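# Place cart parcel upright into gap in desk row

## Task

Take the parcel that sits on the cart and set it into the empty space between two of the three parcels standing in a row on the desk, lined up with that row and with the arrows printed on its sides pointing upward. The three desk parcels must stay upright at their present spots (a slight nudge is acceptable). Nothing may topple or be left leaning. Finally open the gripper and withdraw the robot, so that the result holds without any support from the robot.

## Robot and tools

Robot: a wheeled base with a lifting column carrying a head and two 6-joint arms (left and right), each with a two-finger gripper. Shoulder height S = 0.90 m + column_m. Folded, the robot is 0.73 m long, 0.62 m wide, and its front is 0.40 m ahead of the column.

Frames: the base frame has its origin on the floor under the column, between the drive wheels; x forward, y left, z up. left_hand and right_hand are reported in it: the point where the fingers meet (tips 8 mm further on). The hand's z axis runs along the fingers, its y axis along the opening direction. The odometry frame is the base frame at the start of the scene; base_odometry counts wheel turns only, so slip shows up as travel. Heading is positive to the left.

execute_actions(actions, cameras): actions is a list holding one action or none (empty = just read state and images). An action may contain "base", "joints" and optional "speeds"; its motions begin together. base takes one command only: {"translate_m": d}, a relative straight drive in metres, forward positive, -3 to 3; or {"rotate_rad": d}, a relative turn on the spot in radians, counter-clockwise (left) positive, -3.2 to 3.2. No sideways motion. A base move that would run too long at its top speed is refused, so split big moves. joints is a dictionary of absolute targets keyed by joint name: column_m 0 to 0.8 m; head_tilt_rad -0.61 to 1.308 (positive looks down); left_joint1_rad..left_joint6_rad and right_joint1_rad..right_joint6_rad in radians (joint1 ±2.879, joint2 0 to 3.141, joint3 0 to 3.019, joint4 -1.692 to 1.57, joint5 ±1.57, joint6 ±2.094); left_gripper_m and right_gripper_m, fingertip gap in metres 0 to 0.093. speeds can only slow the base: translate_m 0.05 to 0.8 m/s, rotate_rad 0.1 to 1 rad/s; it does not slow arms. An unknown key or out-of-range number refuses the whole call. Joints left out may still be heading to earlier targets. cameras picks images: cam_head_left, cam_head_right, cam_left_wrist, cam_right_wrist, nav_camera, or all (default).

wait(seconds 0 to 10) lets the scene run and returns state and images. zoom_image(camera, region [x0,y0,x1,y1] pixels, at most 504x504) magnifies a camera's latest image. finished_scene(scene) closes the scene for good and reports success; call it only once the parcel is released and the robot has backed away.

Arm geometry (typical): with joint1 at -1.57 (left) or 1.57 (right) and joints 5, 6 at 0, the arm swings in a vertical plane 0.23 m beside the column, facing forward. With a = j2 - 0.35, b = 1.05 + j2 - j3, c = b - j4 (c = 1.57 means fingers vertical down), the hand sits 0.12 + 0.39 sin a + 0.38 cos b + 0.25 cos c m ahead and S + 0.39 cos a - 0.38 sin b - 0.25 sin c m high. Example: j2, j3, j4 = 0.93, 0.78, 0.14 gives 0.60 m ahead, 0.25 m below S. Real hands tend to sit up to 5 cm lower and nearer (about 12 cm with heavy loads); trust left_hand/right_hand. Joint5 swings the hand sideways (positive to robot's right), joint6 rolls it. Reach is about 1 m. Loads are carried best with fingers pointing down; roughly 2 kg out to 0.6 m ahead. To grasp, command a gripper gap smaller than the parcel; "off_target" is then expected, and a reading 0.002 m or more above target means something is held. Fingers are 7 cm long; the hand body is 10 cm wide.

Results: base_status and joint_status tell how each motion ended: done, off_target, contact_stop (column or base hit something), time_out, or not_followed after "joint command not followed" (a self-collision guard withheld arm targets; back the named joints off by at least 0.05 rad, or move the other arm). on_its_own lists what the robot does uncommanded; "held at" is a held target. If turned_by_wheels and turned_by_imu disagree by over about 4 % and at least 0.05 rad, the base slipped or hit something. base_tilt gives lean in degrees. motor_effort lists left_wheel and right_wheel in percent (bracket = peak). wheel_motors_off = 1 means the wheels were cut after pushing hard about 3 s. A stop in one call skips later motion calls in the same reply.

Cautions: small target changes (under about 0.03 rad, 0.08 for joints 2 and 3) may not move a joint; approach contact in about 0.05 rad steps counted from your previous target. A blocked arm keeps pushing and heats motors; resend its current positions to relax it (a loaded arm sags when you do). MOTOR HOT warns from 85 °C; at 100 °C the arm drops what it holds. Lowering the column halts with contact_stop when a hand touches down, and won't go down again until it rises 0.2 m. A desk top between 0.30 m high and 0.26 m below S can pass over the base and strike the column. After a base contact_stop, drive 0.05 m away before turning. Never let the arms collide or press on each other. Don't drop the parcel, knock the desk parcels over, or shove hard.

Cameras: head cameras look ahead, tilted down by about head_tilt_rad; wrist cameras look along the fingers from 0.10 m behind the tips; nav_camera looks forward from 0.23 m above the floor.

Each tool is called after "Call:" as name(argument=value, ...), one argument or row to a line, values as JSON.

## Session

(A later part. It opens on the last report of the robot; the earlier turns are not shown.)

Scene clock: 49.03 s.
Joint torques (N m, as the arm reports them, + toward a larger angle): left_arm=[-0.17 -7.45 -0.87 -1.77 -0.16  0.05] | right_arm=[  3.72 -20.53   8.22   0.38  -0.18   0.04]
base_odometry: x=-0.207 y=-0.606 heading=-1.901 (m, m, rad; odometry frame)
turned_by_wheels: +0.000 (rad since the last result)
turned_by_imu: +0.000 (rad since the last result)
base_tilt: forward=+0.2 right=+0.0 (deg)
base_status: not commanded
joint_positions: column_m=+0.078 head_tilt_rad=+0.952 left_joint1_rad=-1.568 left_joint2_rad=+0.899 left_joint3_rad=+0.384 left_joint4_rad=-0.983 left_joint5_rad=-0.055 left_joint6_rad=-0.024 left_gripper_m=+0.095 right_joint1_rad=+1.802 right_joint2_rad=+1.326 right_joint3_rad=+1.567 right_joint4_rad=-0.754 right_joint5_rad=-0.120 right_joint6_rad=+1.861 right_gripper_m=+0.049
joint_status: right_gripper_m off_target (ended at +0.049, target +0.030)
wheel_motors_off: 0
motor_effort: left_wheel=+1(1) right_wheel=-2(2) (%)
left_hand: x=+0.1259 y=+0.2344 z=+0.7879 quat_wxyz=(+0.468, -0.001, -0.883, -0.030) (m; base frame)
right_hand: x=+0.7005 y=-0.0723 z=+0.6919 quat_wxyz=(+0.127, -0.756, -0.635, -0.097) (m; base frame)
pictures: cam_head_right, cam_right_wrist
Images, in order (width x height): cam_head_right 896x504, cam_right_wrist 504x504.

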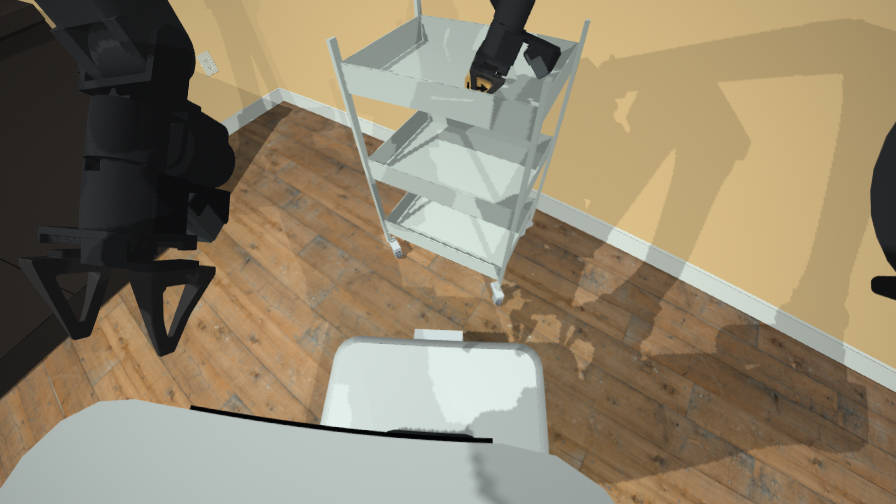

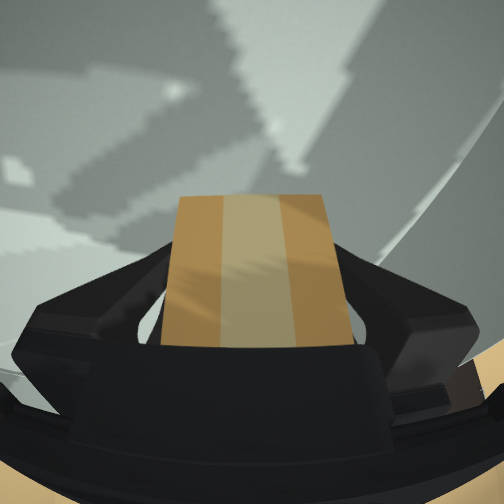

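Call:
execute_actions(
  actions=[
    {"joints":{"column_m":0.36}},
  ],
  cameras=[],
)

Call:
execute_actions(
  actions=[
    {"base":{"translate_m":-0.5},"joints":{"right_joint1_rad":1.57,"right_joint5_rad":1.2,"right_joint6_rad":1.57,"head_tilt_rad":0.7}},
  ],
  cameras=[],
)

Call:
execute_actions(
  actions=[
    {"base":{"rotate_rad":-1.8}},
  ],
  cameras=["cam_head_left","cam_head_right","nav_camera"],
)

Scene clock: 55.20 s.
Joint torques (N m, as the arm reports them, + toward a larger angle): left_arm=[-0.07 -7.58 -0.85 -1.71 -0.12  0.04] | right_arm=[  3.81 -22.84   7.94   0.45  -0.19   0.05]
base_odometry: x=-0.207 y=-0.606 heading=-1.901 (m, m, rad; odometry frame)
turned_by_wheels: +0.000 (rad since the last result)
turned_by_imu: +0.001 (rad since the last result)
base_tilt: forward=+0.0 right=-0.1 (deg)
base_status: not commanded
joint_positions: column_m=+0.360 head_tilt_rad=+0.952 left_joint1_rad=-1.568 left_joint2_rad=+0.899 left_joint3_rad=+0.384 left_joint4_rad=-0.983 left_joint5_rad=-0.055 left_joint6_rad=-0.024 left_gripper_m=+0.095 right_joint1_rad=+1.802 right_joint2_rad=+1.346 right_joint3_rad=+1.567 right_joint4_rad=-0.754 right_joint5_rad=-0.120 right_joint6_rad=+1.861 right_gripper_m=+0.049
joint_status: all done
wheel_motors_off: 0
motor_effort: left_wheel=+1(1) right_wheel=-2(2) (%)
left_hand: x=+0.1259 y=+0.2344 z=+1.0698 quat_wxyz=(+0.468, -0.001, -0.883, -0.030) (m; base frame)
right_hand: x=+0.6940 y=-0.0707 z=+0.9619 quat_wxyz=(+0.133, -0.756, -0.635, -0.089) (m; base frame)
pictures: none
No camera images: the call's "cameras" was empty. Leave "cameras" out to get every camera's image.

Scene clock: 57.83 s.
Joint torques (N m, as the arm reports them, + toward a larger angle): left_arm=[ 0.07 -7.15 -1.06 -1.81 -0.15  0.04] | right_arm=[  0.18 -23.11   8.03   0.51   0.94   0.  ]
base_odometry: x=-0.045 y=-0.132 heading=-1.902 (m, m, rad; odometry frame)
turned_by_wheels: -0.002 (rad since the last result)
turned_by_imu: -0.003 (rad since the last result)
base_tilt: forward=+0.0 right=-0.1 (deg)
base_status: done
joint_positions: column_m=+0.360 head_tilt_rad=+0.716 left_joint1_rad=-1.568 left_joint2_rad=+0.899 left_joint3_rad=+0.383 left_joint4_rad=-0.983 left_joint5_rad=-0.055 left_joint6_rad=-0.024 left_gripper_m=+0.095 right_joint1_rad=+1.561 right_joint2_rad=+1.346 right_joint3_rad=+1.566 right_joint4_rad=-0.754 right_joint5_rad=+1.196 right_joint6_rad=+1.583 right_gripper_m=+0.049
joint_status: all done
wheel_motors_off: 0
motor_effort: left_wheel=-1(44) right_wheel=+1(50) (%)
left_hand: x=+0.1255 y=+0.2344 z=+1.0701 quat_wxyz=(+0.468, -0.001, -0.883, -0.030) (m; base frame)
right_hand: x=+0.7038 y=-0.3904 z=+1.0532 quat_wxyz=(-0.399, -0.586, -0.580, +0.402) (m; base frame)
pictures: none
No camera images: the call's "cameras" was empty. Leave "cameras" out to get every camera's image.

Scene clock: 61.17 s.
Joint torques (N m, as the arm reports them, + toward a larger angle): left_arm=[-0.11 -7.59 -0.87 -1.71 -0.14  0.05] | right_arm=[ -0.62 -23.34   8.07   0.58   0.96   0.01]
base_odometry: x=-0.045 y=-0.132 heading=+2.581 (m, m, rad; odometry frame)
turned_by_wheels: -1.799 (rad since the last result)
turned_by_imu: -1.771 (rad since the last result)
base_tilt: forward=+0.0 right=-0.1 (deg)
base_status: done
joint_positions: column_m=+0.360 head_tilt_rad=+0.716 left_joint1_rad=-1.568 left_joint2_rad=+0.899 left_joint3_rad=+0.383 left_joint4_rad=-0.983 left_joint5_rad=-0.055 left_joint6_rad=-0.024 left_gripper_m=+0.095 right_joint1_rad=+1.567 right_joint2_rad=+1.346 right_joint3_rad=+1.566 right_joint4_rad=-0.754 right_joint5_rad=+1.196 right_joint6_rad=+1.583 right_gripper_m=+0.049
joint_status: not commanded
wheel_motors_off: 0
motor_effort: left_wheel=+4(40) right_wheel=-5(33) (%)
left_hand: x=+0.1255 y=+0.2344 z=+1.0701 quat_wxyz=(+0.468, -0.001, -0.883, -0.030) (m; base frame)
right_hand: x=+0.7044 y=-0.3872 z=+1.0523 quat_wxyz=(-0.398, -0.586, -0.582, +0.400) (m; base frame)
pictures: cam_head_left, cam_head_right, nav_camera
Images, in order (width x height): cam_head_left 896x504, cam_head_right 896x504, nav_camera 896x504.

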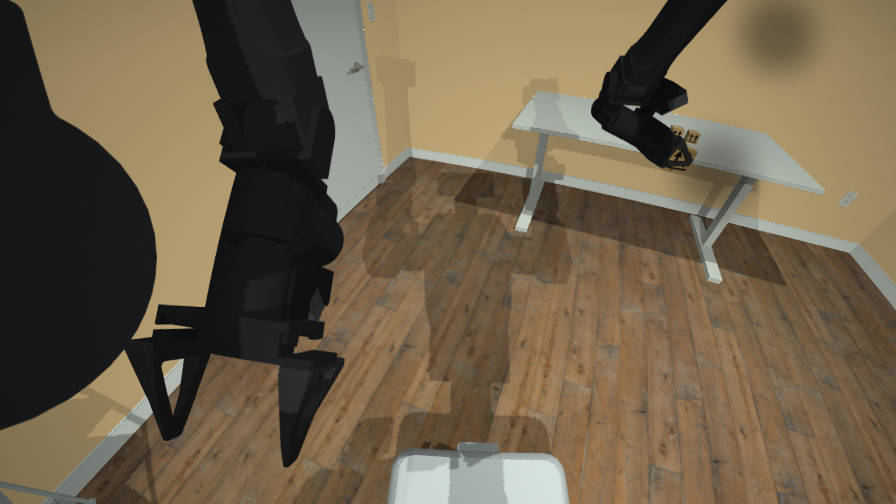

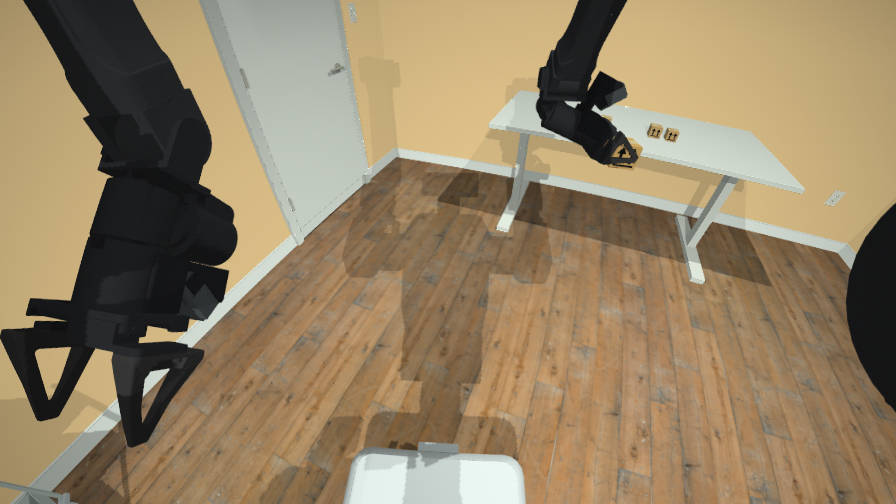

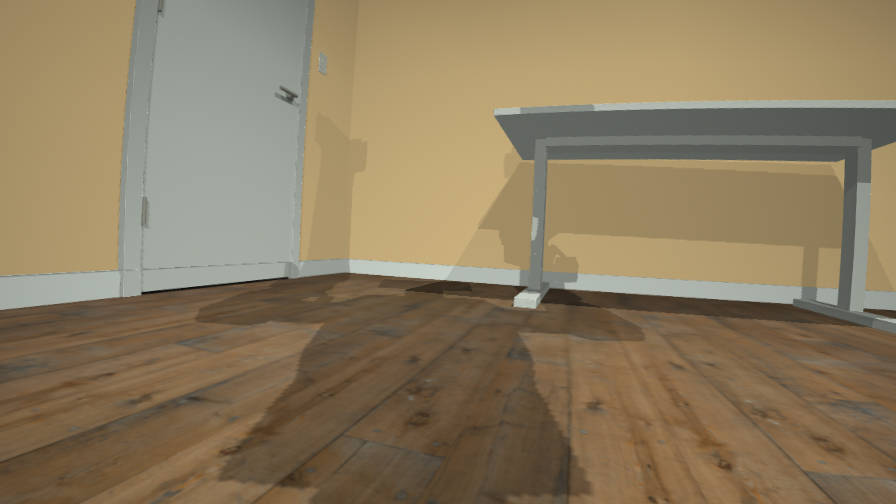

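Call:
execute_actions(
  actions=[
    {"base":{"rotate_rad":-0.46}},
  ],
  cameras=[],
)

Call:
execute_actions(
  actions=[
    {"base":{"translate_m":1.05}},
  ],
  cameras=[],
)

Call:
execute_actions(
  actions=[
    {"base":{"rotate_rad":0.16}},
  ],
  cameras=["cam_head_left","cam_head_right","nav_camera"],
)

Scene clock: 65.97 s.
Joint torques (N m, as the arm reports them, + toward a larger angle): left_arm=[-0.26 -7.04 -0.75 -1.76 -0.15  0.05] | right_arm=[ -0.55 -22.9    7.93   0.39   0.93  -0.02]
base_odometry: x=-0.045 y=-0.132 heading=+2.122 (m, m, rad; odometry frame)
turned_by_wheels: -0.459 (rad since the last result)
turned_by_imu: -0.452 (rad since the last result)
base_tilt: forward=+0.1 right=+0.0 (deg)
base_status: done
joint_positions: column_m=+0.360 head_tilt_rad=+0.716 left_joint1_rad=-1.568 left_joint2_rad=+0.899 left_joint3_rad=+0.383 left_joint4_rad=-0.983 left_joint5_rad=-0.055 left_joint6_rad=-0.024 left_gripper_m=+0.095 right_joint1_rad=+1.568 right_joint2_rad=+1.346 right_joint3_rad=+1.566 right_joint4_rad=-0.754 right_joint5_rad=+1.197 right_joint6_rad=+1.583 right_gripper_m=+0.049
joint_status: not commanded
wheel_motors_off: 0
motor_effort: left_wheel=+4(23) right_wheel=-5(27) (%)
left_hand: x=+0.1255 y=+0.2344 z=+1.0701 quat_wxyz=(+0.468, -0.001, -0.883, -0.030) (m; base frame)
right_hand: x=+0.7044 y=-0.3868 z=+1.0522 quat_wxyz=(-0.398, -0.586, -0.582, +0.400) (m; base frame)
pictures: none
No camera images: the call's "cameras" was empty. Leave "cameras" out to get every camera's image.

Scene clock: 69.50 s.
Joint torques (N m, as the arm reports them, + toward a larger angle): left_arm=[-0.12 -7.8  -1.   -1.72 -0.15  0.03] | right_arm=[ -0.14 -23.15   8.16   0.64   0.93  -0.03]
base_odometry: x=-0.595 y=+0.762 heading=+2.122 (m, m, rad; odometry frame)
turned_by_wheels: +0.000 (rad since the last result)
turned_by_imu: +0.003 (rad since the last result)
base_tilt: forward=+0.1 right=-0.1 (deg)
base_status: done
joint_positions: column_m=+0.360 head_tilt_rad=+0.716 left_joint1_rad=-1.568 left_joint2_rad=+0.899 left_joint3_rad=+0.386 left_joint4_rad=-0.983 left_joint5_rad=-0.055 left_joint6_rad=-0.024 left_gripper_m=+0.095 right_joint1_rad=+1.568 right_joint2_rad=+1.346 right_joint3_rad=+1.566 right_joint4_rad=-0.754 right_joint5_rad=+1.197 right_joint6_rad=+1.583 right_gripper_m=+0.049
joint_status: not commanded
wheel_motors_off: 0
motor_effort: left_wheel=+0(43) right_wheel=+0(43) (%)
left_hand: x=+0.1271 y=+0.2344 z=+1.0694 quat_wxyz=(+0.467, -0.001, -0.884, -0.030) (m; base frame)
right_hand: x=+0.7044 y=-0.3868 z=+1.0522 quat_wxyz=(-0.398, -0.586, -0.582, +0.400) (m; base frame)
pictures: none
No camera images: the call's "cameras" was empty. Leave "cameras" out to get every camera's image.

Scene clock: 70.77 s.
Joint torques (N m, as the arm reports them, + toward a larger angle): left_arm=[-0.14 -6.91 -0.93 -1.76 -0.15  0.05] | right_arm=[ -0.55 -23.22   7.95   0.64   0.94  -0.03]
base_odometry: x=-0.595 y=+0.762 heading=+2.281 (m, m, rad; odometry frame)
turned_by_wheels: +0.159 (rad since the last result)
turned_by_imu: +0.156 (rad since the last result)
base_tilt: forward=+0.2 right=+0.0 (deg)
base_status: done
joint_positions: column_m=+0.360 head_tilt_rad=+0.716 left_joint1_rad=-1.568 left_joint2_rad=+0.899 left_joint3_rad=+0.386 left_joint4_rad=-0.983 left_joint5_rad=-0.055 left_joint6_rad=-0.024 left_gripper_m=+0.095 right_joint1_rad=+1.570 right_joint2_rad=+1.346 right_joint3_rad=+1.566 right_joint4_rad=-0.754 right_joint5_rad=+1.197 right_joint6_rad=+1.583 right_gripper_m=+0.049
joint_status: not commanded
wheel_motors_off: 0
motor_effort: left_wheel=-1(40) right_wheel=+0(33) (%)
left_hand: x=+0.1271 y=+0.2344 z=+1.0694 quat_wxyz=(+0.467, -0.001, -0.884, -0.030) (m; base frame)
right_hand: x=+0.7046 y=-0.3859 z=+1.0520 quat_wxyz=(-0.398, -0.586, -0.582, +0.399) (m; base frame)
pictures: cam_head_left, cam_head_right, nav_camera
Images, in order (width x height): cam_head_left 896x504, cam_head_right 896x504, nav_camera 896x504.

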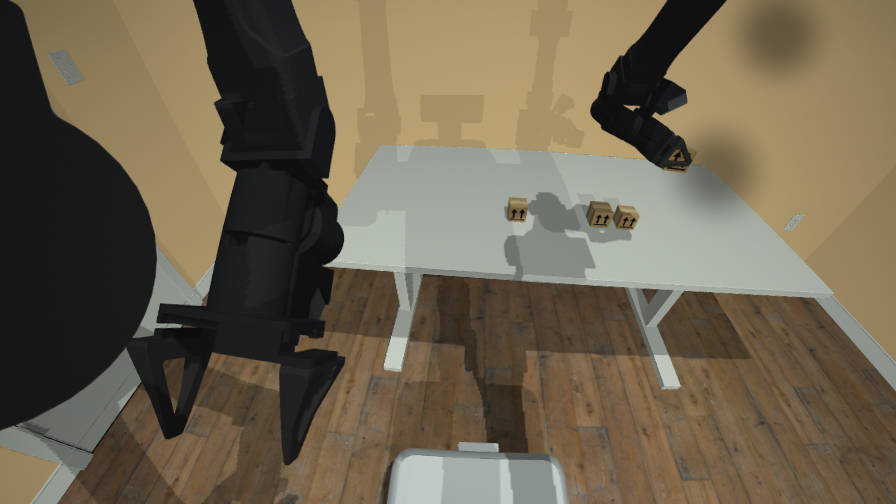

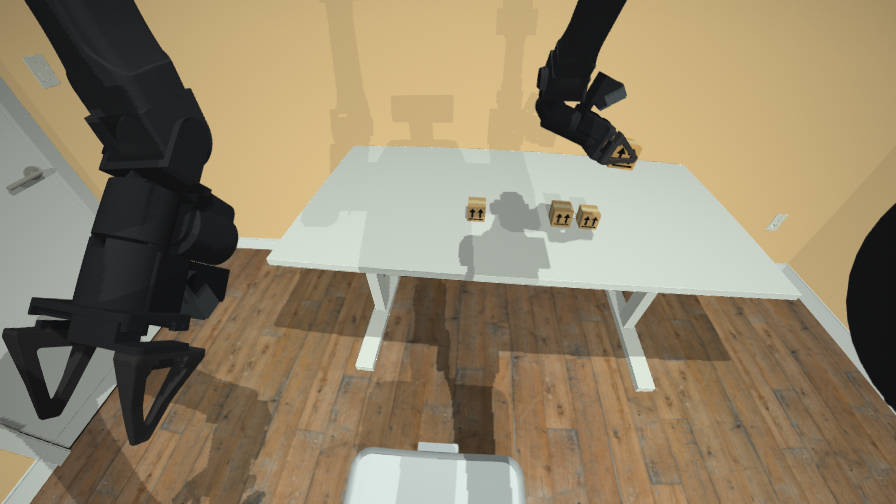

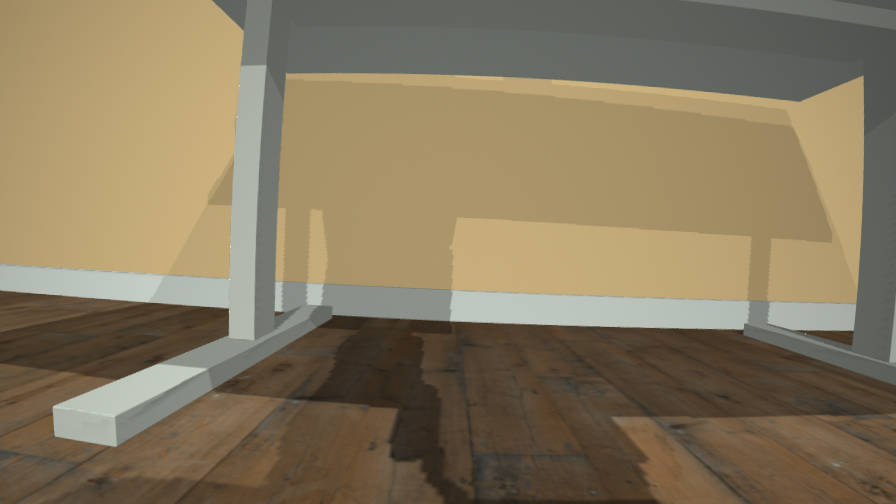

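Call:
execute_actions(
  actions=[
    {"base":{"translate_m":0.12},"joints":{"head_tilt_rad":0.85}},
  ],
  cameras=[],
)

Call:
execute_actions(
  actions=[
    {"joints":{"column_m":0.16}},
  ],
  cameras=["cam_head_left","cam_head_right","cam_right_wrist"],
)

Scene clock: 74.40 s.
Joint torques (N m, as the arm reports them, + toward a larger angle): left_arm=[-0.3  -7.55 -1.05 -1.81 -0.15  0.05] | right_arm=[ -0.44 -22.84   8.03   0.32   0.91  -0.01]
base_odometry: x=-0.674 y=+0.853 heading=+2.282 (m, m, rad; odometry frame)
turned_by_wheels: +0.001 (rad since the last result)
turned_by_imu: +0.002 (rad since the last result)
base_tilt: forward=-0.1 right=-0.1 (deg)
base_status: done
joint_positions: column_m=+0.360 head_tilt_rad=+0.852 left_joint1_rad=-1.568 left_joint2_rad=+0.899 left_joint3_rad=+0.387 left_joint4_rad=-0.983 left_joint5_rad=-0.055 left_joint6_rad=-0.024 left_gripper_m=+0.095 right_joint1_rad=+1.570 right_joint2_rad=+1.346 right_joint3_rad=+1.566 right_joint4_rad=-0.754 right_joint5_rad=+1.197 right_joint6_rad=+1.583 right_gripper_m=+0.049
joint_status: all done
wheel_motors_off: 0
motor_effort: left_wheel=+0(39) right_wheel=+0(36) (%)
left_hand: x=+0.1277 y=+0.2344 z=+1.0692 quat_wxyz=(+0.466, -0.001, -0.884, -0.030) (m; base frame)
right_hand: x=+0.7046 y=-0.3859 z=+1.0520 quat_wxyz=(-0.398, -0.586, -0.582, +0.399) (m; base frame)
pictures: none
No camera images: the call's "cameras" was empty. Leave "cameras" out to get every camera's image.

Scene clock: 77.53 s.
Joint torques (N m, as the arm reports them, + toward a larger angle): left_arm=[-0.27 -7.3  -1.09 -1.69 -0.16  0.04] | right_arm=[ -0.76 -22.89   8.2    0.48   0.92  -0.02]
base_odometry: x=-0.674 y=+0.853 heading=+2.282 (m, m, rad; odometry frame)
turned_by_wheels: +0.000 (rad since the last result)
turned_by_imu: +0.001 (rad since the last result)
base_tilt: forward=+0.2 right=-0.1 (deg)
base_status: not commanded
joint_positions: column_m=+0.160 head_tilt_rad=+0.852 left_joint1_rad=-1.568 left_joint2_rad=+0.899 left_joint3_rad=+0.387 left_joint4_rad=-0.983 left_joint5_rad=-0.055 left_joint6_rad=-0.024 left_gripper_m=+0.095 right_joint1_rad=+1.570 right_joint2_rad=+1.346 right_joint3_rad=+1.566 right_joint4_rad=-0.754 right_joint5_rad=+1.197 right_joint6_rad=+1.583 right_gripper_m=+0.049
joint_status: all done
wheel_motors_off: 0
motor_effort: left_wheel=+1(1) right_wheel=-2(2) (%)
left_hand: x=+0.1277 y=+0.2344 z=+0.8693 quat_wxyz=(+0.466, -0.001, -0.884, -0.030) (m; base frame)
right_hand: x=+0.7046 y=-0.3859 z=+0.8521 quat_wxyz=(-0.398, -0.586, -0.582, +0.399) (m; base frame)
pictures: cam_head_left, cam_head_right, cam_right_wrist
Images, in order (width x height): cam_head_left 896x504, cam_head_right 896x504, cam_right_wrist 504x504.

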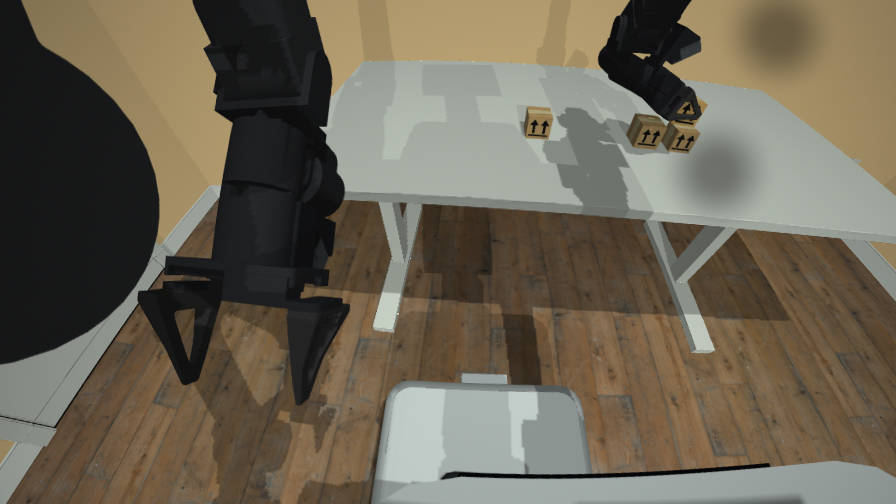

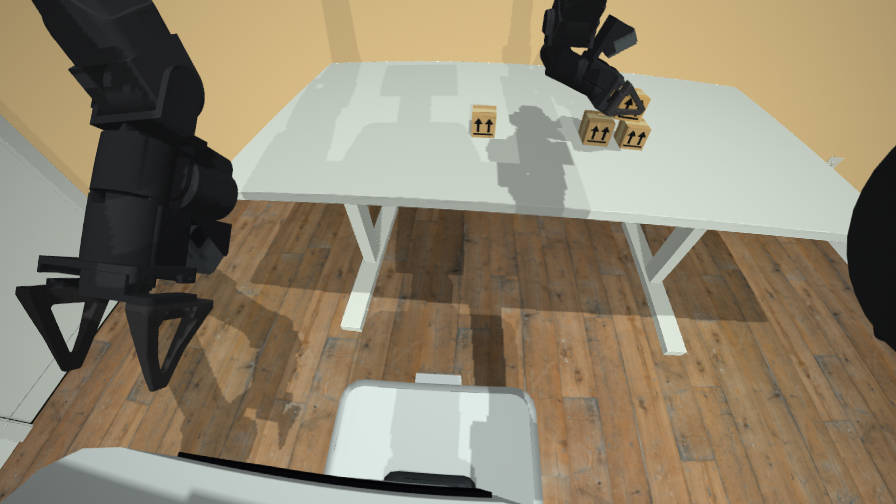

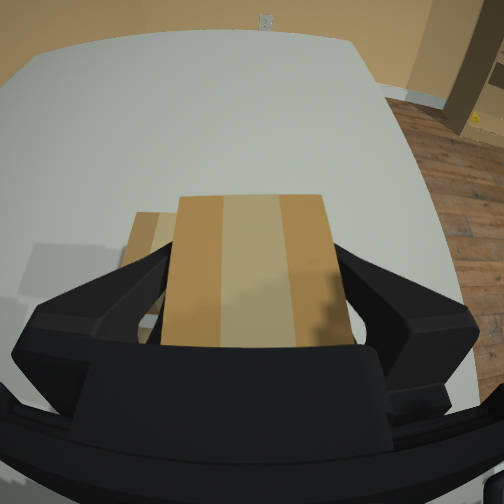

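Call:
execute_actions(
  actions=[
    {"base":{"translate_m":-0.08},"joints":{"column_m":0.11}},
  ],
  cameras=["cam_head_right","cam_right_wrist"],
)

Scene clock: 79.97 s.
Joint torques (N m, as the arm reports them, + toward a larger angle): left_arm=[-0.33 -6.99 -0.84 -1.77 -0.15  0.05] | right_arm=[ -0.95 -23.39   8.2    0.62   0.89  -0.01]
base_odometry: x=-0.621 y=+0.793 heading=+2.280 (m, m, rad; odometry frame)
turned_by_wheels: -0.002 (rad since the last result)
turned_by_imu: -0.002 (rad since the last result)
base_tilt: forward=+0.0 right=-0.2 (deg)
base_status: done
joint_positions: column_m=+0.110 head_tilt_rad=+0.852 left_joint1_rad=-1.568 left_joint2_rad=+0.898 left_joint3_rad=+0.383 left_joint4_rad=-0.983 left_joint5_rad=-0.055 left_joint6_rad=-0.024 left_gripper_m=+0.095 right_joint1_rad=+1.570 right_joint2_rad=+1.347 right_joint3_rad=+1.565 right_joint4_rad=-0.754 right_joint5_rad=+1.197 right_joint6_rad=+1.583 right_gripper_m=+0.049
joint_status: all done
wheel_motors_off: 0
motor_effort: left_wheel=-1(44) right_wheel=+1(54) (%)
left_hand: x=+0.1256 y=+0.2344 z=+0.8202 quat_wxyz=(+0.468, -0.001, -0.883, -0.030) (m; base frame)
right_hand: x=+0.7043 y=-0.3859 z=+0.8016 quat_wxyz=(-0.398, -0.585, -0.583, +0.400) (m; base frame)
pictures: cam_head_right, cam_right_wrist
Images, in order (width x height): cam_head_right 896x504, cam_right_wrist 504x504.

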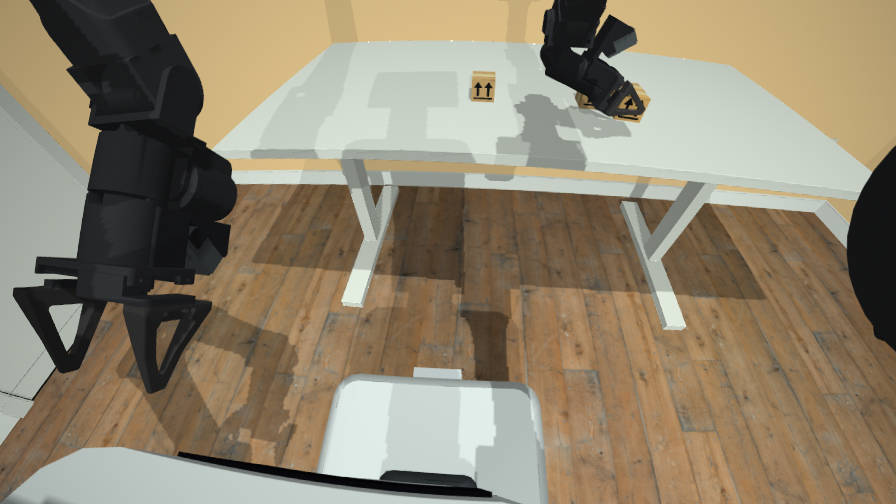

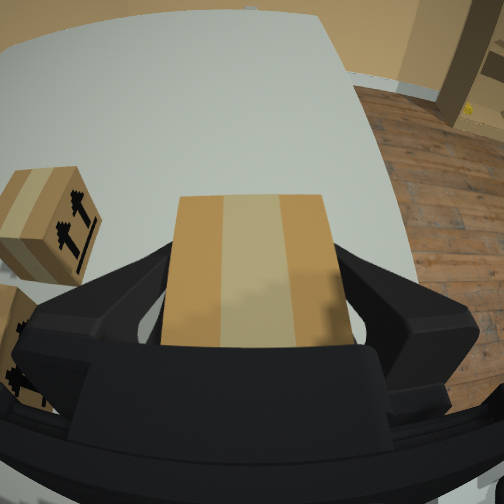

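Call:
execute_actions(
  actions=[
    {"base":{"translate_m":-0.03},"joints":{"column_m":0.085}},
  ],
  cameras=["cam_head_right","cam_right_wrist"],
)

Scene clock: 81.83 s.
Joint torques (N m, as the arm reports them, + toward a larger angle): left_arm=[-0.15 -7.23 -0.72 -1.72 -0.14  0.04] | right_arm=[ -0.75 -23.34   8.06   0.45   0.93  -0.01]
base_odometry: x=-0.602 y=+0.770 heading=+2.278 (m, m, rad; odometry frame)
turned_by_wheels: -0.001 (rad since the last result)
turned_by_imu: -0.001 (rad since the last result)
base_tilt: forward=+0.1 right=-0.2 (deg)
base_status: done
joint_positions: column_m=+0.085 head_tilt_rad=+0.853 left_joint1_rad=-1.568 left_joint2_rad=+0.898 left_joint3_rad=+0.383 left_joint4_rad=-0.983 left_joint5_rad=-0.055 left_joint6_rad=-0.024 left_gripper_m=+0.095 right_joint1_rad=+1.570 right_joint2_rad=+1.348 right_joint3_rad=+1.565 right_joint4_rad=-0.754 right_joint5_rad=+1.197 right_joint6_rad=+1.583 right_gripper_m=+0.049
joint_status: all done
wheel_motors_off: 0
motor_effort: left_wheel=-1(46) right_wheel=+0(40) (%)
left_hand: x=+0.1256 y=+0.2344 z=+0.7951 quat_wxyz=(+0.468, -0.001, -0.883, -0.030) (m; base frame)
right_hand: x=+0.7042 y=-0.3859 z=+0.7764 quat_wxyz=(-0.397, -0.585, -0.583, +0.400) (m; base frame)
pictures: cam_head_right, cam_right_wrist
Images, in order (width x height): cam_head_right 896x504, cam_right_wrist 504x504.

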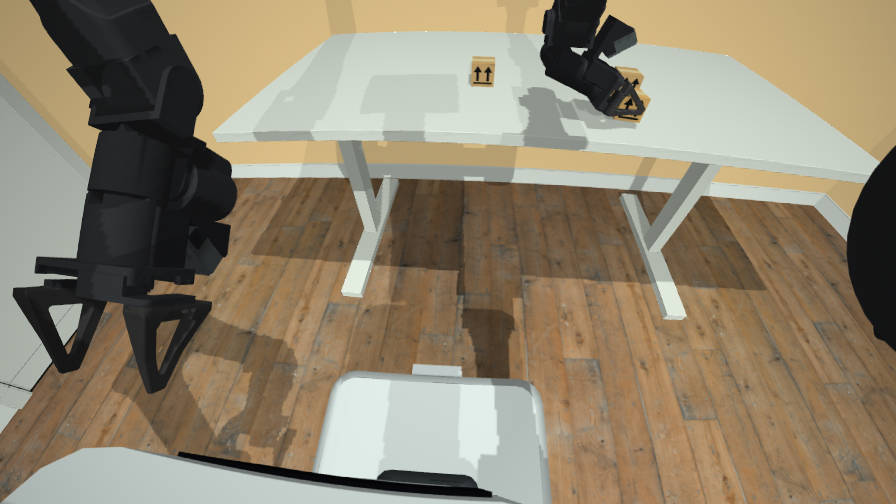

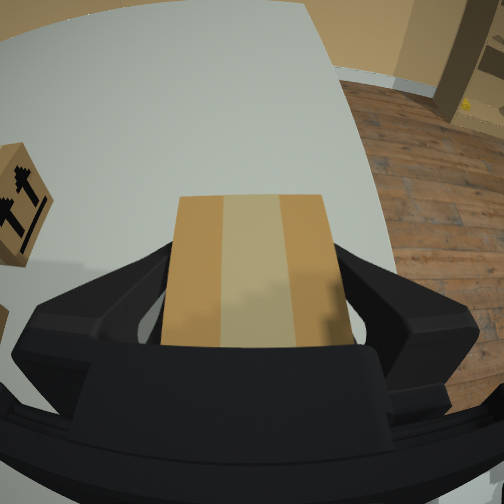

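Call:
execute_actions(
  actions=[
    {"base":{"translate_m":0.02},"joints":{"column_m":0.06}},
  ],
  cameras=["cam_head_right","cam_right_wrist"],
)

Scene clock: 84.00 s.
Joint torques (N m, as the arm reports them, + toward a larger angle): left_arm=[-0.15 -7.09 -1.09 -1.59 -0.14  0.05] | right_arm=[ -0.3  -22.34   8.14   0.63  -0.04   0.  ]
base_odometry: x=-0.615 y=+0.785 heading=+2.279 (m, m, rad; odometry frame)
turned_by_wheels: +0.001 (rad since the last result)
turned_by_imu: +0.001 (rad since the last result)
base_tilt: forward=+0.1 right=-0.1 (deg)
base_status: done
joint_positions: column_m=+0.060 head_tilt_rad=+0.853 left_joint1_rad=-1.568 left_joint2_rad=+0.898 left_joint3_rad=+0.386 left_joint4_rad=-0.983 left_joint5_rad=-0.055 left_joint6_rad=-0.024 left_gripper_m=+0.095 right_joint1_rad=+1.570 right_joint2_rad=+1.338 right_joint3_rad=+1.567 right_joint4_rad=-0.753 right_joint5_rad=+1.217 right_joint6_rad=+1.583 right_gripper_m=+0.049
joint_status: all done
wheel_motors_off: 0
motor_effort: left_wheel=+0(40) right_wheel=+0(38) (%)
left_hand: x=+0.1273 y=+0.2344 z=+0.7695 quat_wxyz=(+0.466, -0.001, -0.884, -0.030) (m; base frame)
right_hand: x=+0.7066 y=-0.3872 z=+0.7602 quat_wxyz=(-0.406, -0.583, -0.577, +0.403) (m; base frame)
pictures: cam_head_right, cam_right_wrist
Images, in order (width x height): cam_head_right 896x504, cam_right_wrist 504x504.

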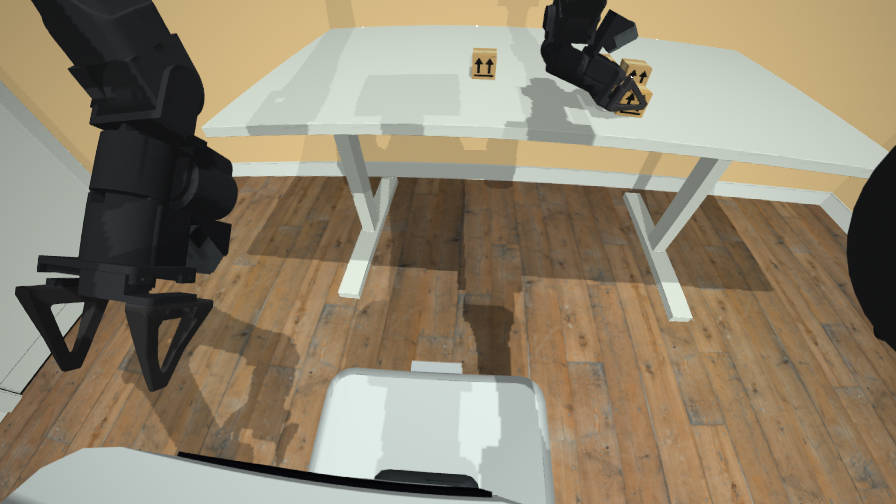

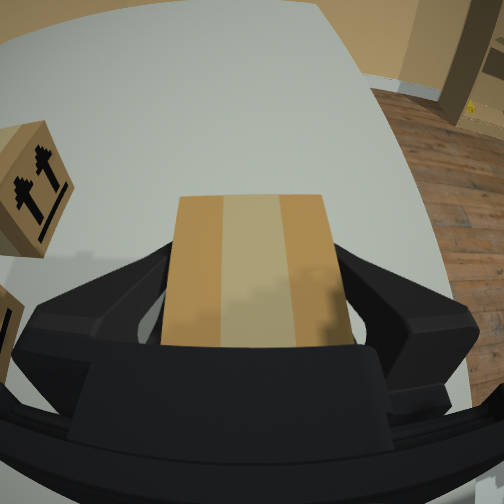

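Touched down. Release and lift.

Call:
execute_actions(
  actions=[
    {"joints":{"right_gripper_m":0.066,"column_m":0.07}},
  ],
  cameras=[],
)

Call:
execute_actions(
  actions=[
    {"joints":{"column_m":0.25}},
  ],
  cameras=[],
)

Call:
execute_actions(
  actions=[
    {"joints":{"right_joint5_rad":0.0,"right_joint6_rad":0.0,"right_joint1_rad":1.35,"right_gripper_m":0.09,"head_tilt_rad":0.95}},
  ],
  cameras=["cam_head_right","cam_head_left","cam_right_wrist"],
)

Scene clock: 85.97 s.
Joint torques (N m, as the arm reports them, + toward a larger angle): left_arm=[-0.27 -7.71 -0.86 -1.72 -0.14  0.04] | right_arm=[ -0.52 -22.41   8.02   0.58   0.65  -0.04]
base_odometry: x=-0.615 y=+0.785 heading=+2.279 (m, m, rad; odometry frame)
turned_by_wheels: +0.000 (rad since the last result)
turned_by_imu: +0.000 (rad since the last result)
base_tilt: forward=+0.1 right=-0.1 (deg)
base_status: not commanded
joint_positions: column_m=+0.070 head_tilt_rad=+0.853 left_joint1_rad=-1.568 left_joint2_rad=+0.898 left_joint3_rad=+0.386 left_joint4_rad=-0.983 left_joint5_rad=-0.055 left_joint6_rad=-0.024 left_gripper_m=+0.095 right_joint1_rad=+1.570 right_joint2_rad=+1.340 right_joint3_rad=+1.567 right_joint4_rad=-0.753 right_joint5_rad=+1.202 right_joint6_rad=+1.583 right_gripper_m=+0.066
joint_status: all done
wheel_motors_off: 0
motor_effort: left_wheel=+2(2) right_wheel=+0(0) (%)
left_hand: x=+0.1273 y=+0.2344 z=+0.7794 quat_wxyz=(+0.466, -0.001, -0.884, -0.030) (m; base frame)
right_hand: x=+0.7064 y=-0.3863 z=+0.7671 quat_wxyz=(-0.402, -0.586, -0.580, +0.399) (m; base frame)
pictures: none
No camera images: the call's "cameras" was empty. Leave "cameras" out to get every camera's image.

Scene clock: 88.90 s.
Joint torques (N m, as the arm reports them, + toward a larger angle): left_arm=[-0.12 -7.11 -1.19 -1.68 -0.15  0.04] | right_arm=[ -0.27 -22.87   8.01   0.47   0.67  -0.01]
base_odometry: x=-0.615 y=+0.785 heading=+2.279 (m, m, rad; odometry frame)
turned_by_wheels: +0.000 (rad since the last result)
turned_by_imu: +0.001 (rad since the last result)
base_tilt: forward=+0.1 right=-0.1 (deg)
base_status: not commanded
joint_positions: column_m=+0.250 head_tilt_rad=+0.853 left_joint1_rad=-1.568 left_joint2_rad=+0.898 left_joint3_rad=+0.386 left_joint4_rad=-0.983 left_joint5_rad=-0.055 left_joint6_rad=-0.024 left_gripper_m=+0.095 right_joint1_rad=+1.570 right_joint2_rad=+1.340 right_joint3_rad=+1.567 right_joint4_rad=-0.753 right_joint5_rad=+1.202 right_joint6_rad=+1.583 right_gripper_m=+0.066
joint_status: all done
wheel_motors_off: 0
motor_effort: left_wheel=+2(2) right_wheel=+0(0) (%)
left_hand: x=+0.1273 y=+0.2344 z=+0.9594 quat_wxyz=(+0.466, -0.001, -0.884, -0.030) (m; base frame)
right_hand: x=+0.7062 y=-0.3862 z=+0.9466 quat_wxyz=(-0.401, -0.586, -0.580, +0.399) (m; base frame)
pictures: none
No camera images: the call's "cameras" was empty. Leave "cameras" out to get every camera's image.

Scene clock: 90.63 s.
Joint torques (N m, as the arm reports them, + toward a larger angle): left_arm=[-0.27 -7.02 -1.09 -1.74 -0.15  0.05] | right_arm=[ -1.58 -21.36   8.1    0.63   0.03   0.04]
base_odometry: x=-0.615 y=+0.785 heading=+2.279 (m, m, rad; odometry frame)
turned_by_wheels: +0.000 (rad since the last result)
turned_by_imu: +0.000 (rad since the last result)
base_tilt: forward=+0.2 right=-0.1 (deg)
base_status: not commanded
joint_positions: column_m=+0.250 head_tilt_rad=+0.950 left_joint1_rad=-1.568 left_joint2_rad=+0.898 left_joint3_rad=+0.386 left_joint4_rad=-0.983 left_joint5_rad=-0.055 left_joint6_rad=-0.024 left_gripper_m=+0.095 right_joint1_rad=+1.338 right_joint2_rad=+1.340 right_joint3_rad=+1.567 right_joint4_rad=-0.753 right_joint5_rad=+0.002 right_joint6_rad=+0.013 right_gripper_m=+0.090
joint_status: all done
wheel_motors_off: 0
motor_effort: left_wheel=+2(2) right_wheel=+1(2) (%)
left_hand: x=+0.1273 y=+0.2344 z=+0.9593 quat_wxyz=(+0.466, -0.001, -0.884, -0.030) (m; base frame)
right_hand: x=+0.6979 y=-0.3612 z=+0.8504 quat_wxyz=(+0.001, -0.065, -0.993, +0.102) (m; base frame)
pictures: cam_head_left, cam_head_right, cam_right_wrist
Images, in order (width x height): cam_head_left 896x504, cam_head_right 896x504, cam_right_wrist 504x504.

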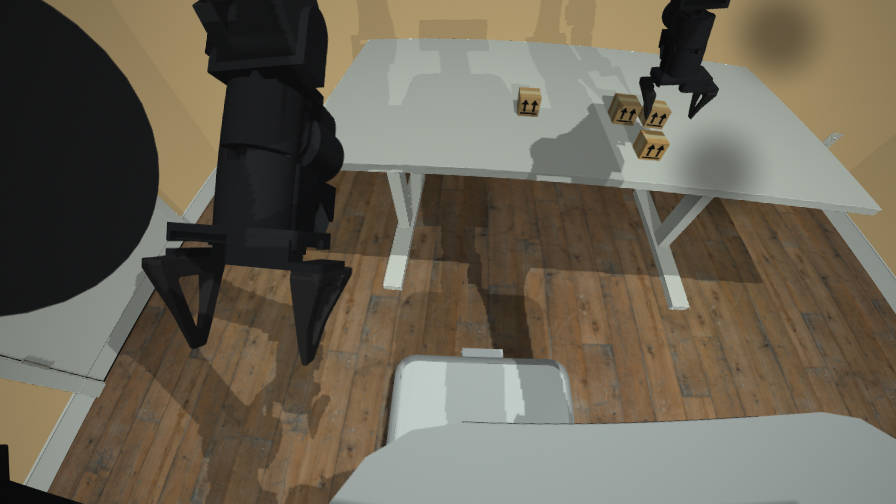

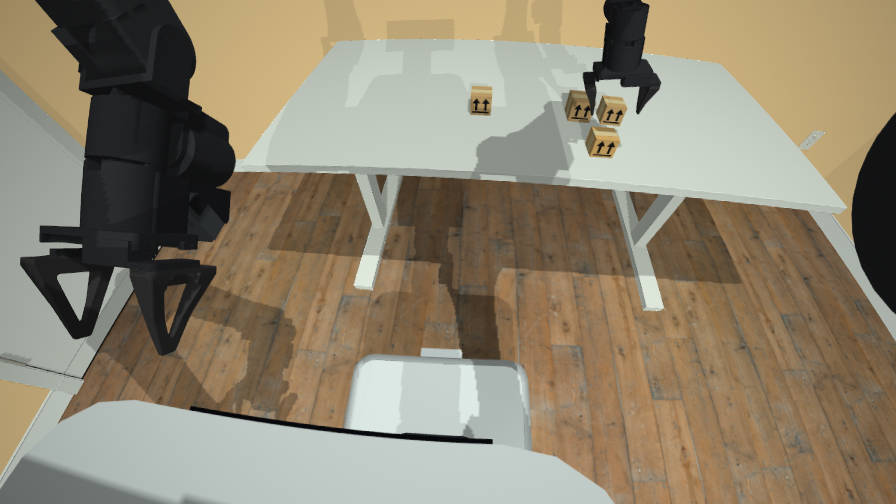

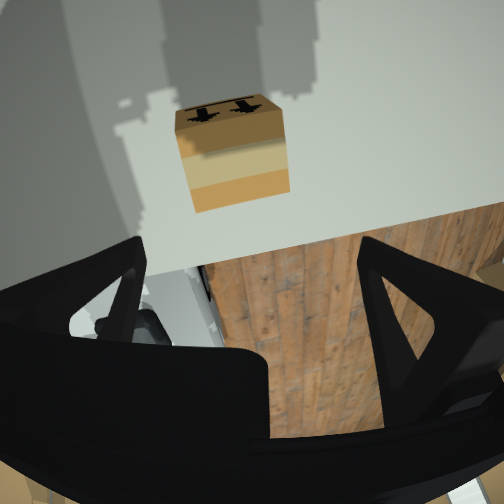

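Call:
execute_actions(
  actions=[
    {"joints":{"right_joint5_rad":-0.15,"right_joint6_rad":-0.11,"right_joint1_rad":1.28}},
  ],
  cameras=["cam_head_right","cam_right_wrist"],
)

Scene clock: 92.70 s.
Joint torques (N m, as the arm reports them, + toward a larger angle): left_arm=[ 0.02 -7.19 -1.19 -1.75 -0.15  0.05] | right_arm=[ -2.86 -21.99   8.09   0.59  -0.06  -0.02]
base_odometry: x=-0.615 y=+0.785 heading=+2.279 (m, m, rad; odometry frame)
turned_by_wheels: +0.000 (rad since the last result)
turned_by_imu: +0.000 (rad since the last result)
base_tilt: forward=+0.1 right=-0.2 (deg)
base_status: not commanded
joint_positions: column_m=+0.250 head_tilt_rad=+0.950 left_joint1_rad=-1.568 left_joint2_rad=+0.898 left_joint3_rad=+0.386 left_joint4_rad=-0.983 left_joint5_rad=-0.055 left_joint6_rad=-0.024 left_gripper_m=+0.095 right_joint1_rad=+1.282 right_joint2_rad=+1.340 right_joint3_rad=+1.567 right_joint4_rad=-0.753 right_joint5_rad=-0.148 right_joint6_rad=-0.096 right_gripper_m=+0.090
joint_status: all done
wheel_motors_off: 0
motor_effort: left_wheel=+2(2) right_wheel=+1(2) (%)
left_hand: x=+0.1273 y=+0.2344 z=+0.9594 quat_wxyz=(+0.466, -0.001, -0.884, -0.030) (m; base frame)
right_hand: x=+0.6973 y=-0.3678 z=+0.8532 quat_wxyz=(-0.001, -0.024, -0.998, +0.051) (m; base frame)
pictures: cam_head_right, cam_right_wrist
Images, in order (width x height): cam_head_right 896x504, cam_right_wrist 504x504.

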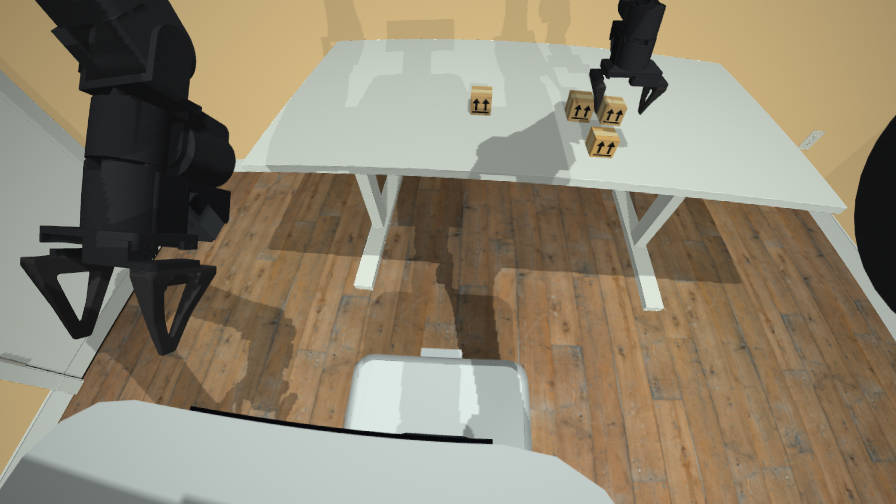

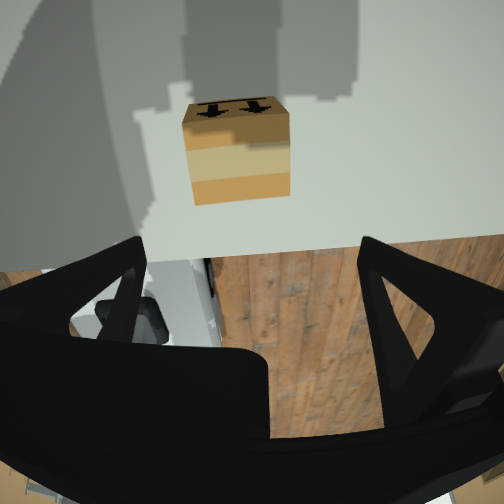

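Call:
execute_actions(
  actions=[
    {"joints":{"right_joint5_rad":-0.21,"right_joint6_rad":-0.17,"column_m":0.21}},
  ],
  cameras=["cam_head_right","cam_right_wrist"],
)

Scene clock: 94.87 s.
Joint torques (N m, as the arm reports them, + toward a larger angle): left_arm=[-0.27 -7.06 -1.06 -1.74 -0.14  0.04] | right_arm=[ -3.12 -21.74   8.31   0.66  -0.1   -0.04]
base_odometry: x=-0.615 y=+0.785 heading=+2.279 (m, m, rad; odometry frame)
turned_by_wheels: +0.000 (rad since the last result)
turned_by_imu: +0.000 (rad since the last result)
base_tilt: forward=+0.0 right=-0.1 (deg)
base_status: not commanded
joint_positions: column_m=+0.210 head_tilt_rad=+0.951 left_joint1_rad=-1.568 left_joint2_rad=+0.898 left_joint3_rad=+0.386 left_joint4_rad=-0.983 left_joint5_rad=-0.055 left_joint6_rad=-0.024 left_gripper_m=+0.095 right_joint1_rad=+1.282 right_joint2_rad=+1.341 right_joint3_rad=+1.567 right_joint4_rad=-0.753 right_joint5_rad=-0.208 right_joint6_rad=-0.156 right_gripper_m=+0.090
joint_status: all done
wheel_motors_off: 0
motor_effort: left_wheel=+2(3) right_wheel=+1(1) (%)
left_hand: x=+0.1273 y=+0.2344 z=+0.9195 quat_wxyz=(+0.466, -0.001, -0.884, -0.030) (m; base frame)
right_hand: x=+0.6987 y=-0.3576 z=+0.8124 quat_wxyz=(-0.004, +0.006, -1.000, +0.022) (m; base frame)
pictures: cam_head_right, cam_right_wrist
Images, in order (width x height): cam_head_right 896x504, cam_right_wrist 504x504.

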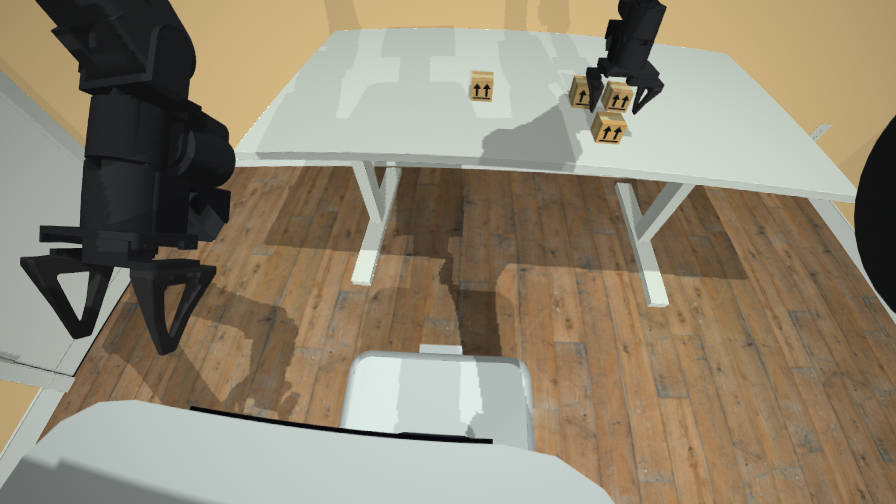

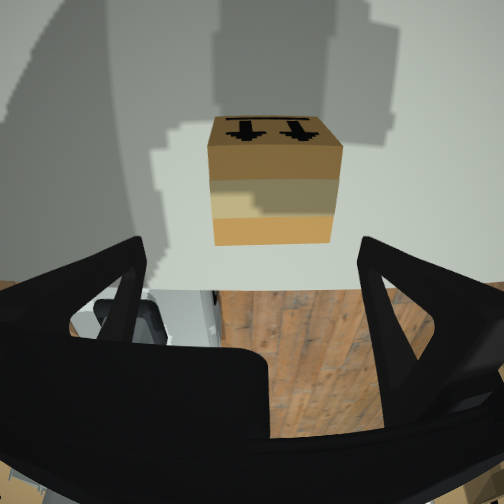

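Call:
execute_actions(
  actions=[
    {"joints":{"column_m":0.17}},
  ],
  cameras=["cam_right_wrist"],
)

Call:
execute_actions(
  actions=[
    {"joints":{"right_gripper_m":0.03}},
  ],
  cameras=["cam_right_wrist"],
)

Scene clock: 98.30 s.
Joint torques (N m, as the arm reports them, + toward a larger angle): left_arm=[-0.13 -7.19 -1.01 -1.74 -0.16  0.04] | right_arm=[ -3.24 -22.24   8.1    0.52  -0.13  -0.05]
base_odometry: x=-0.615 y=+0.785 heading=+2.279 (m, m, rad; odometry frame)
turned_by_wheels: +0.000 (rad since the last result)
turned_by_imu: +0.001 (rad since the last result)
base_tilt: forward=+0.0 right=-0.2 (deg)
base_status: not commanded
joint_positions: column_m=+0.170 head_tilt_rad=+0.951 left_joint1_rad=-1.568 left_joint2_rad=+0.898 left_joint3_rad=+0.386 left_joint4_rad=-0.983 left_joint5_rad=-0.055 left_joint6_rad=-0.024 left_gripper_m=+0.095 right_joint1_rad=+1.282 right_joint2_rad=+1.341 right_joint3_rad=+1.567 right_joint4_rad=-0.753 right_joint5_rad=-0.208 right_joint6_rad=-0.156 right_gripper_m=+0.090
joint_status: all done
wheel_motors_off: 0
motor_effort: left_wheel=+2(3) right_wheel=+1(1) (%)
left_hand: x=+0.1273 y=+0.2344 z=+0.8795 quat_wxyz=(+0.466, -0.001, -0.884, -0.030) (m; base frame)
right_hand: x=+0.6987 y=-0.3576 z=+0.7724 quat_wxyz=(-0.004, +0.006, -1.000, +0.022) (m; base frame)
pictures: cam_right_wrist
Images, in order (width x height): cam_right_wrist 504x504.

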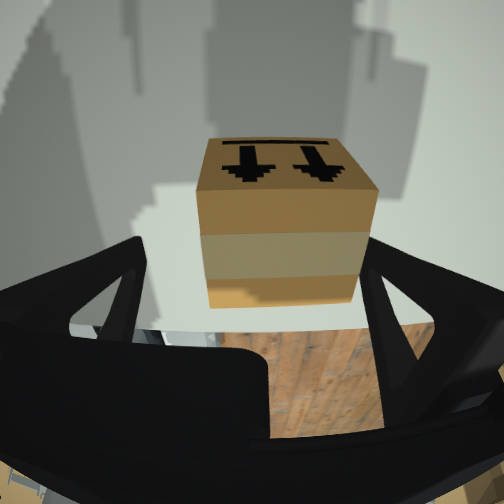

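Scene clock: 98.93 s.
Joint torques (N m, as the arm reports them, + toward a larger angle): left_arm=[-0.18 -7.08 -1.09 -1.67 -0.15  0.04] | right_arm=[ -2.87 -22.06   8.21   0.53  -0.04   0.01]
base_odometry: x=-0.615 y=+0.785 heading=+2.279 (m, m, rad; odometry frame)
turned_by_wheels: +0.000 (rad since the last result)
turned_by_imu: +0.000 (rad since the last result)
base_tilt: forward=+0.0 right=-0.2 (deg)
base_status: not commanded
joint_positions: column_m=+0.170 head_tilt_rad=+0.951 left_joint1_rad=-1.568 left_joint2_rad=+0.898 left_joint3_rad=+0.386 left_joint4_rad=-0.983 left_joint5_rad=-0.055 left_joint6_rad=-0.024 left_gripper_m=+0.095 right_joint1_rad=+1.282 right_joint2_rad=+1.341 right_joint3_rad=+1.567 right_joint4_rad=-0.753 right_joint5_rad=-0.209 right_joint6_rad=-0.156 right_gripper_m=+0.055
joint_status: right_gripper_m off_target (ended at +0.055, target +0.030)
wheel_motors_off: 0
motor_effort: left_wheel=+2(2) right_wheel=+0(1) (%)
left_hand: x=+0.1273 y=+0.2344 z=+0.8795 quat_wxyz=(+0.466, -0.001, -0.884, -0.030) (m; base frame)
right_hand: x=+0.6987 y=-0.3575 z=+0.7724 quat_wxyz=(-0.004, +0.006, -1.000, +0.021) (m; base frame)
pictures: cam_right_wrist
Images, in order (width x height): cam_right_wrist 504x504.

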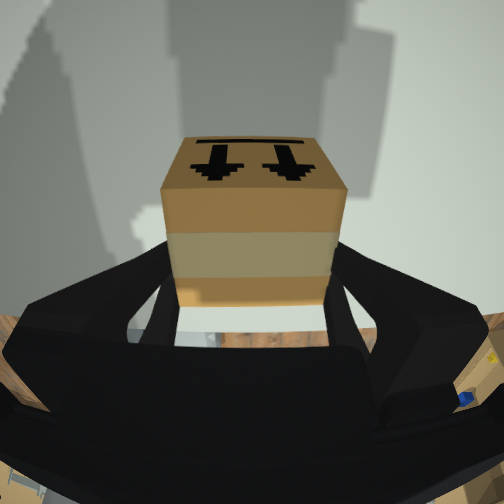

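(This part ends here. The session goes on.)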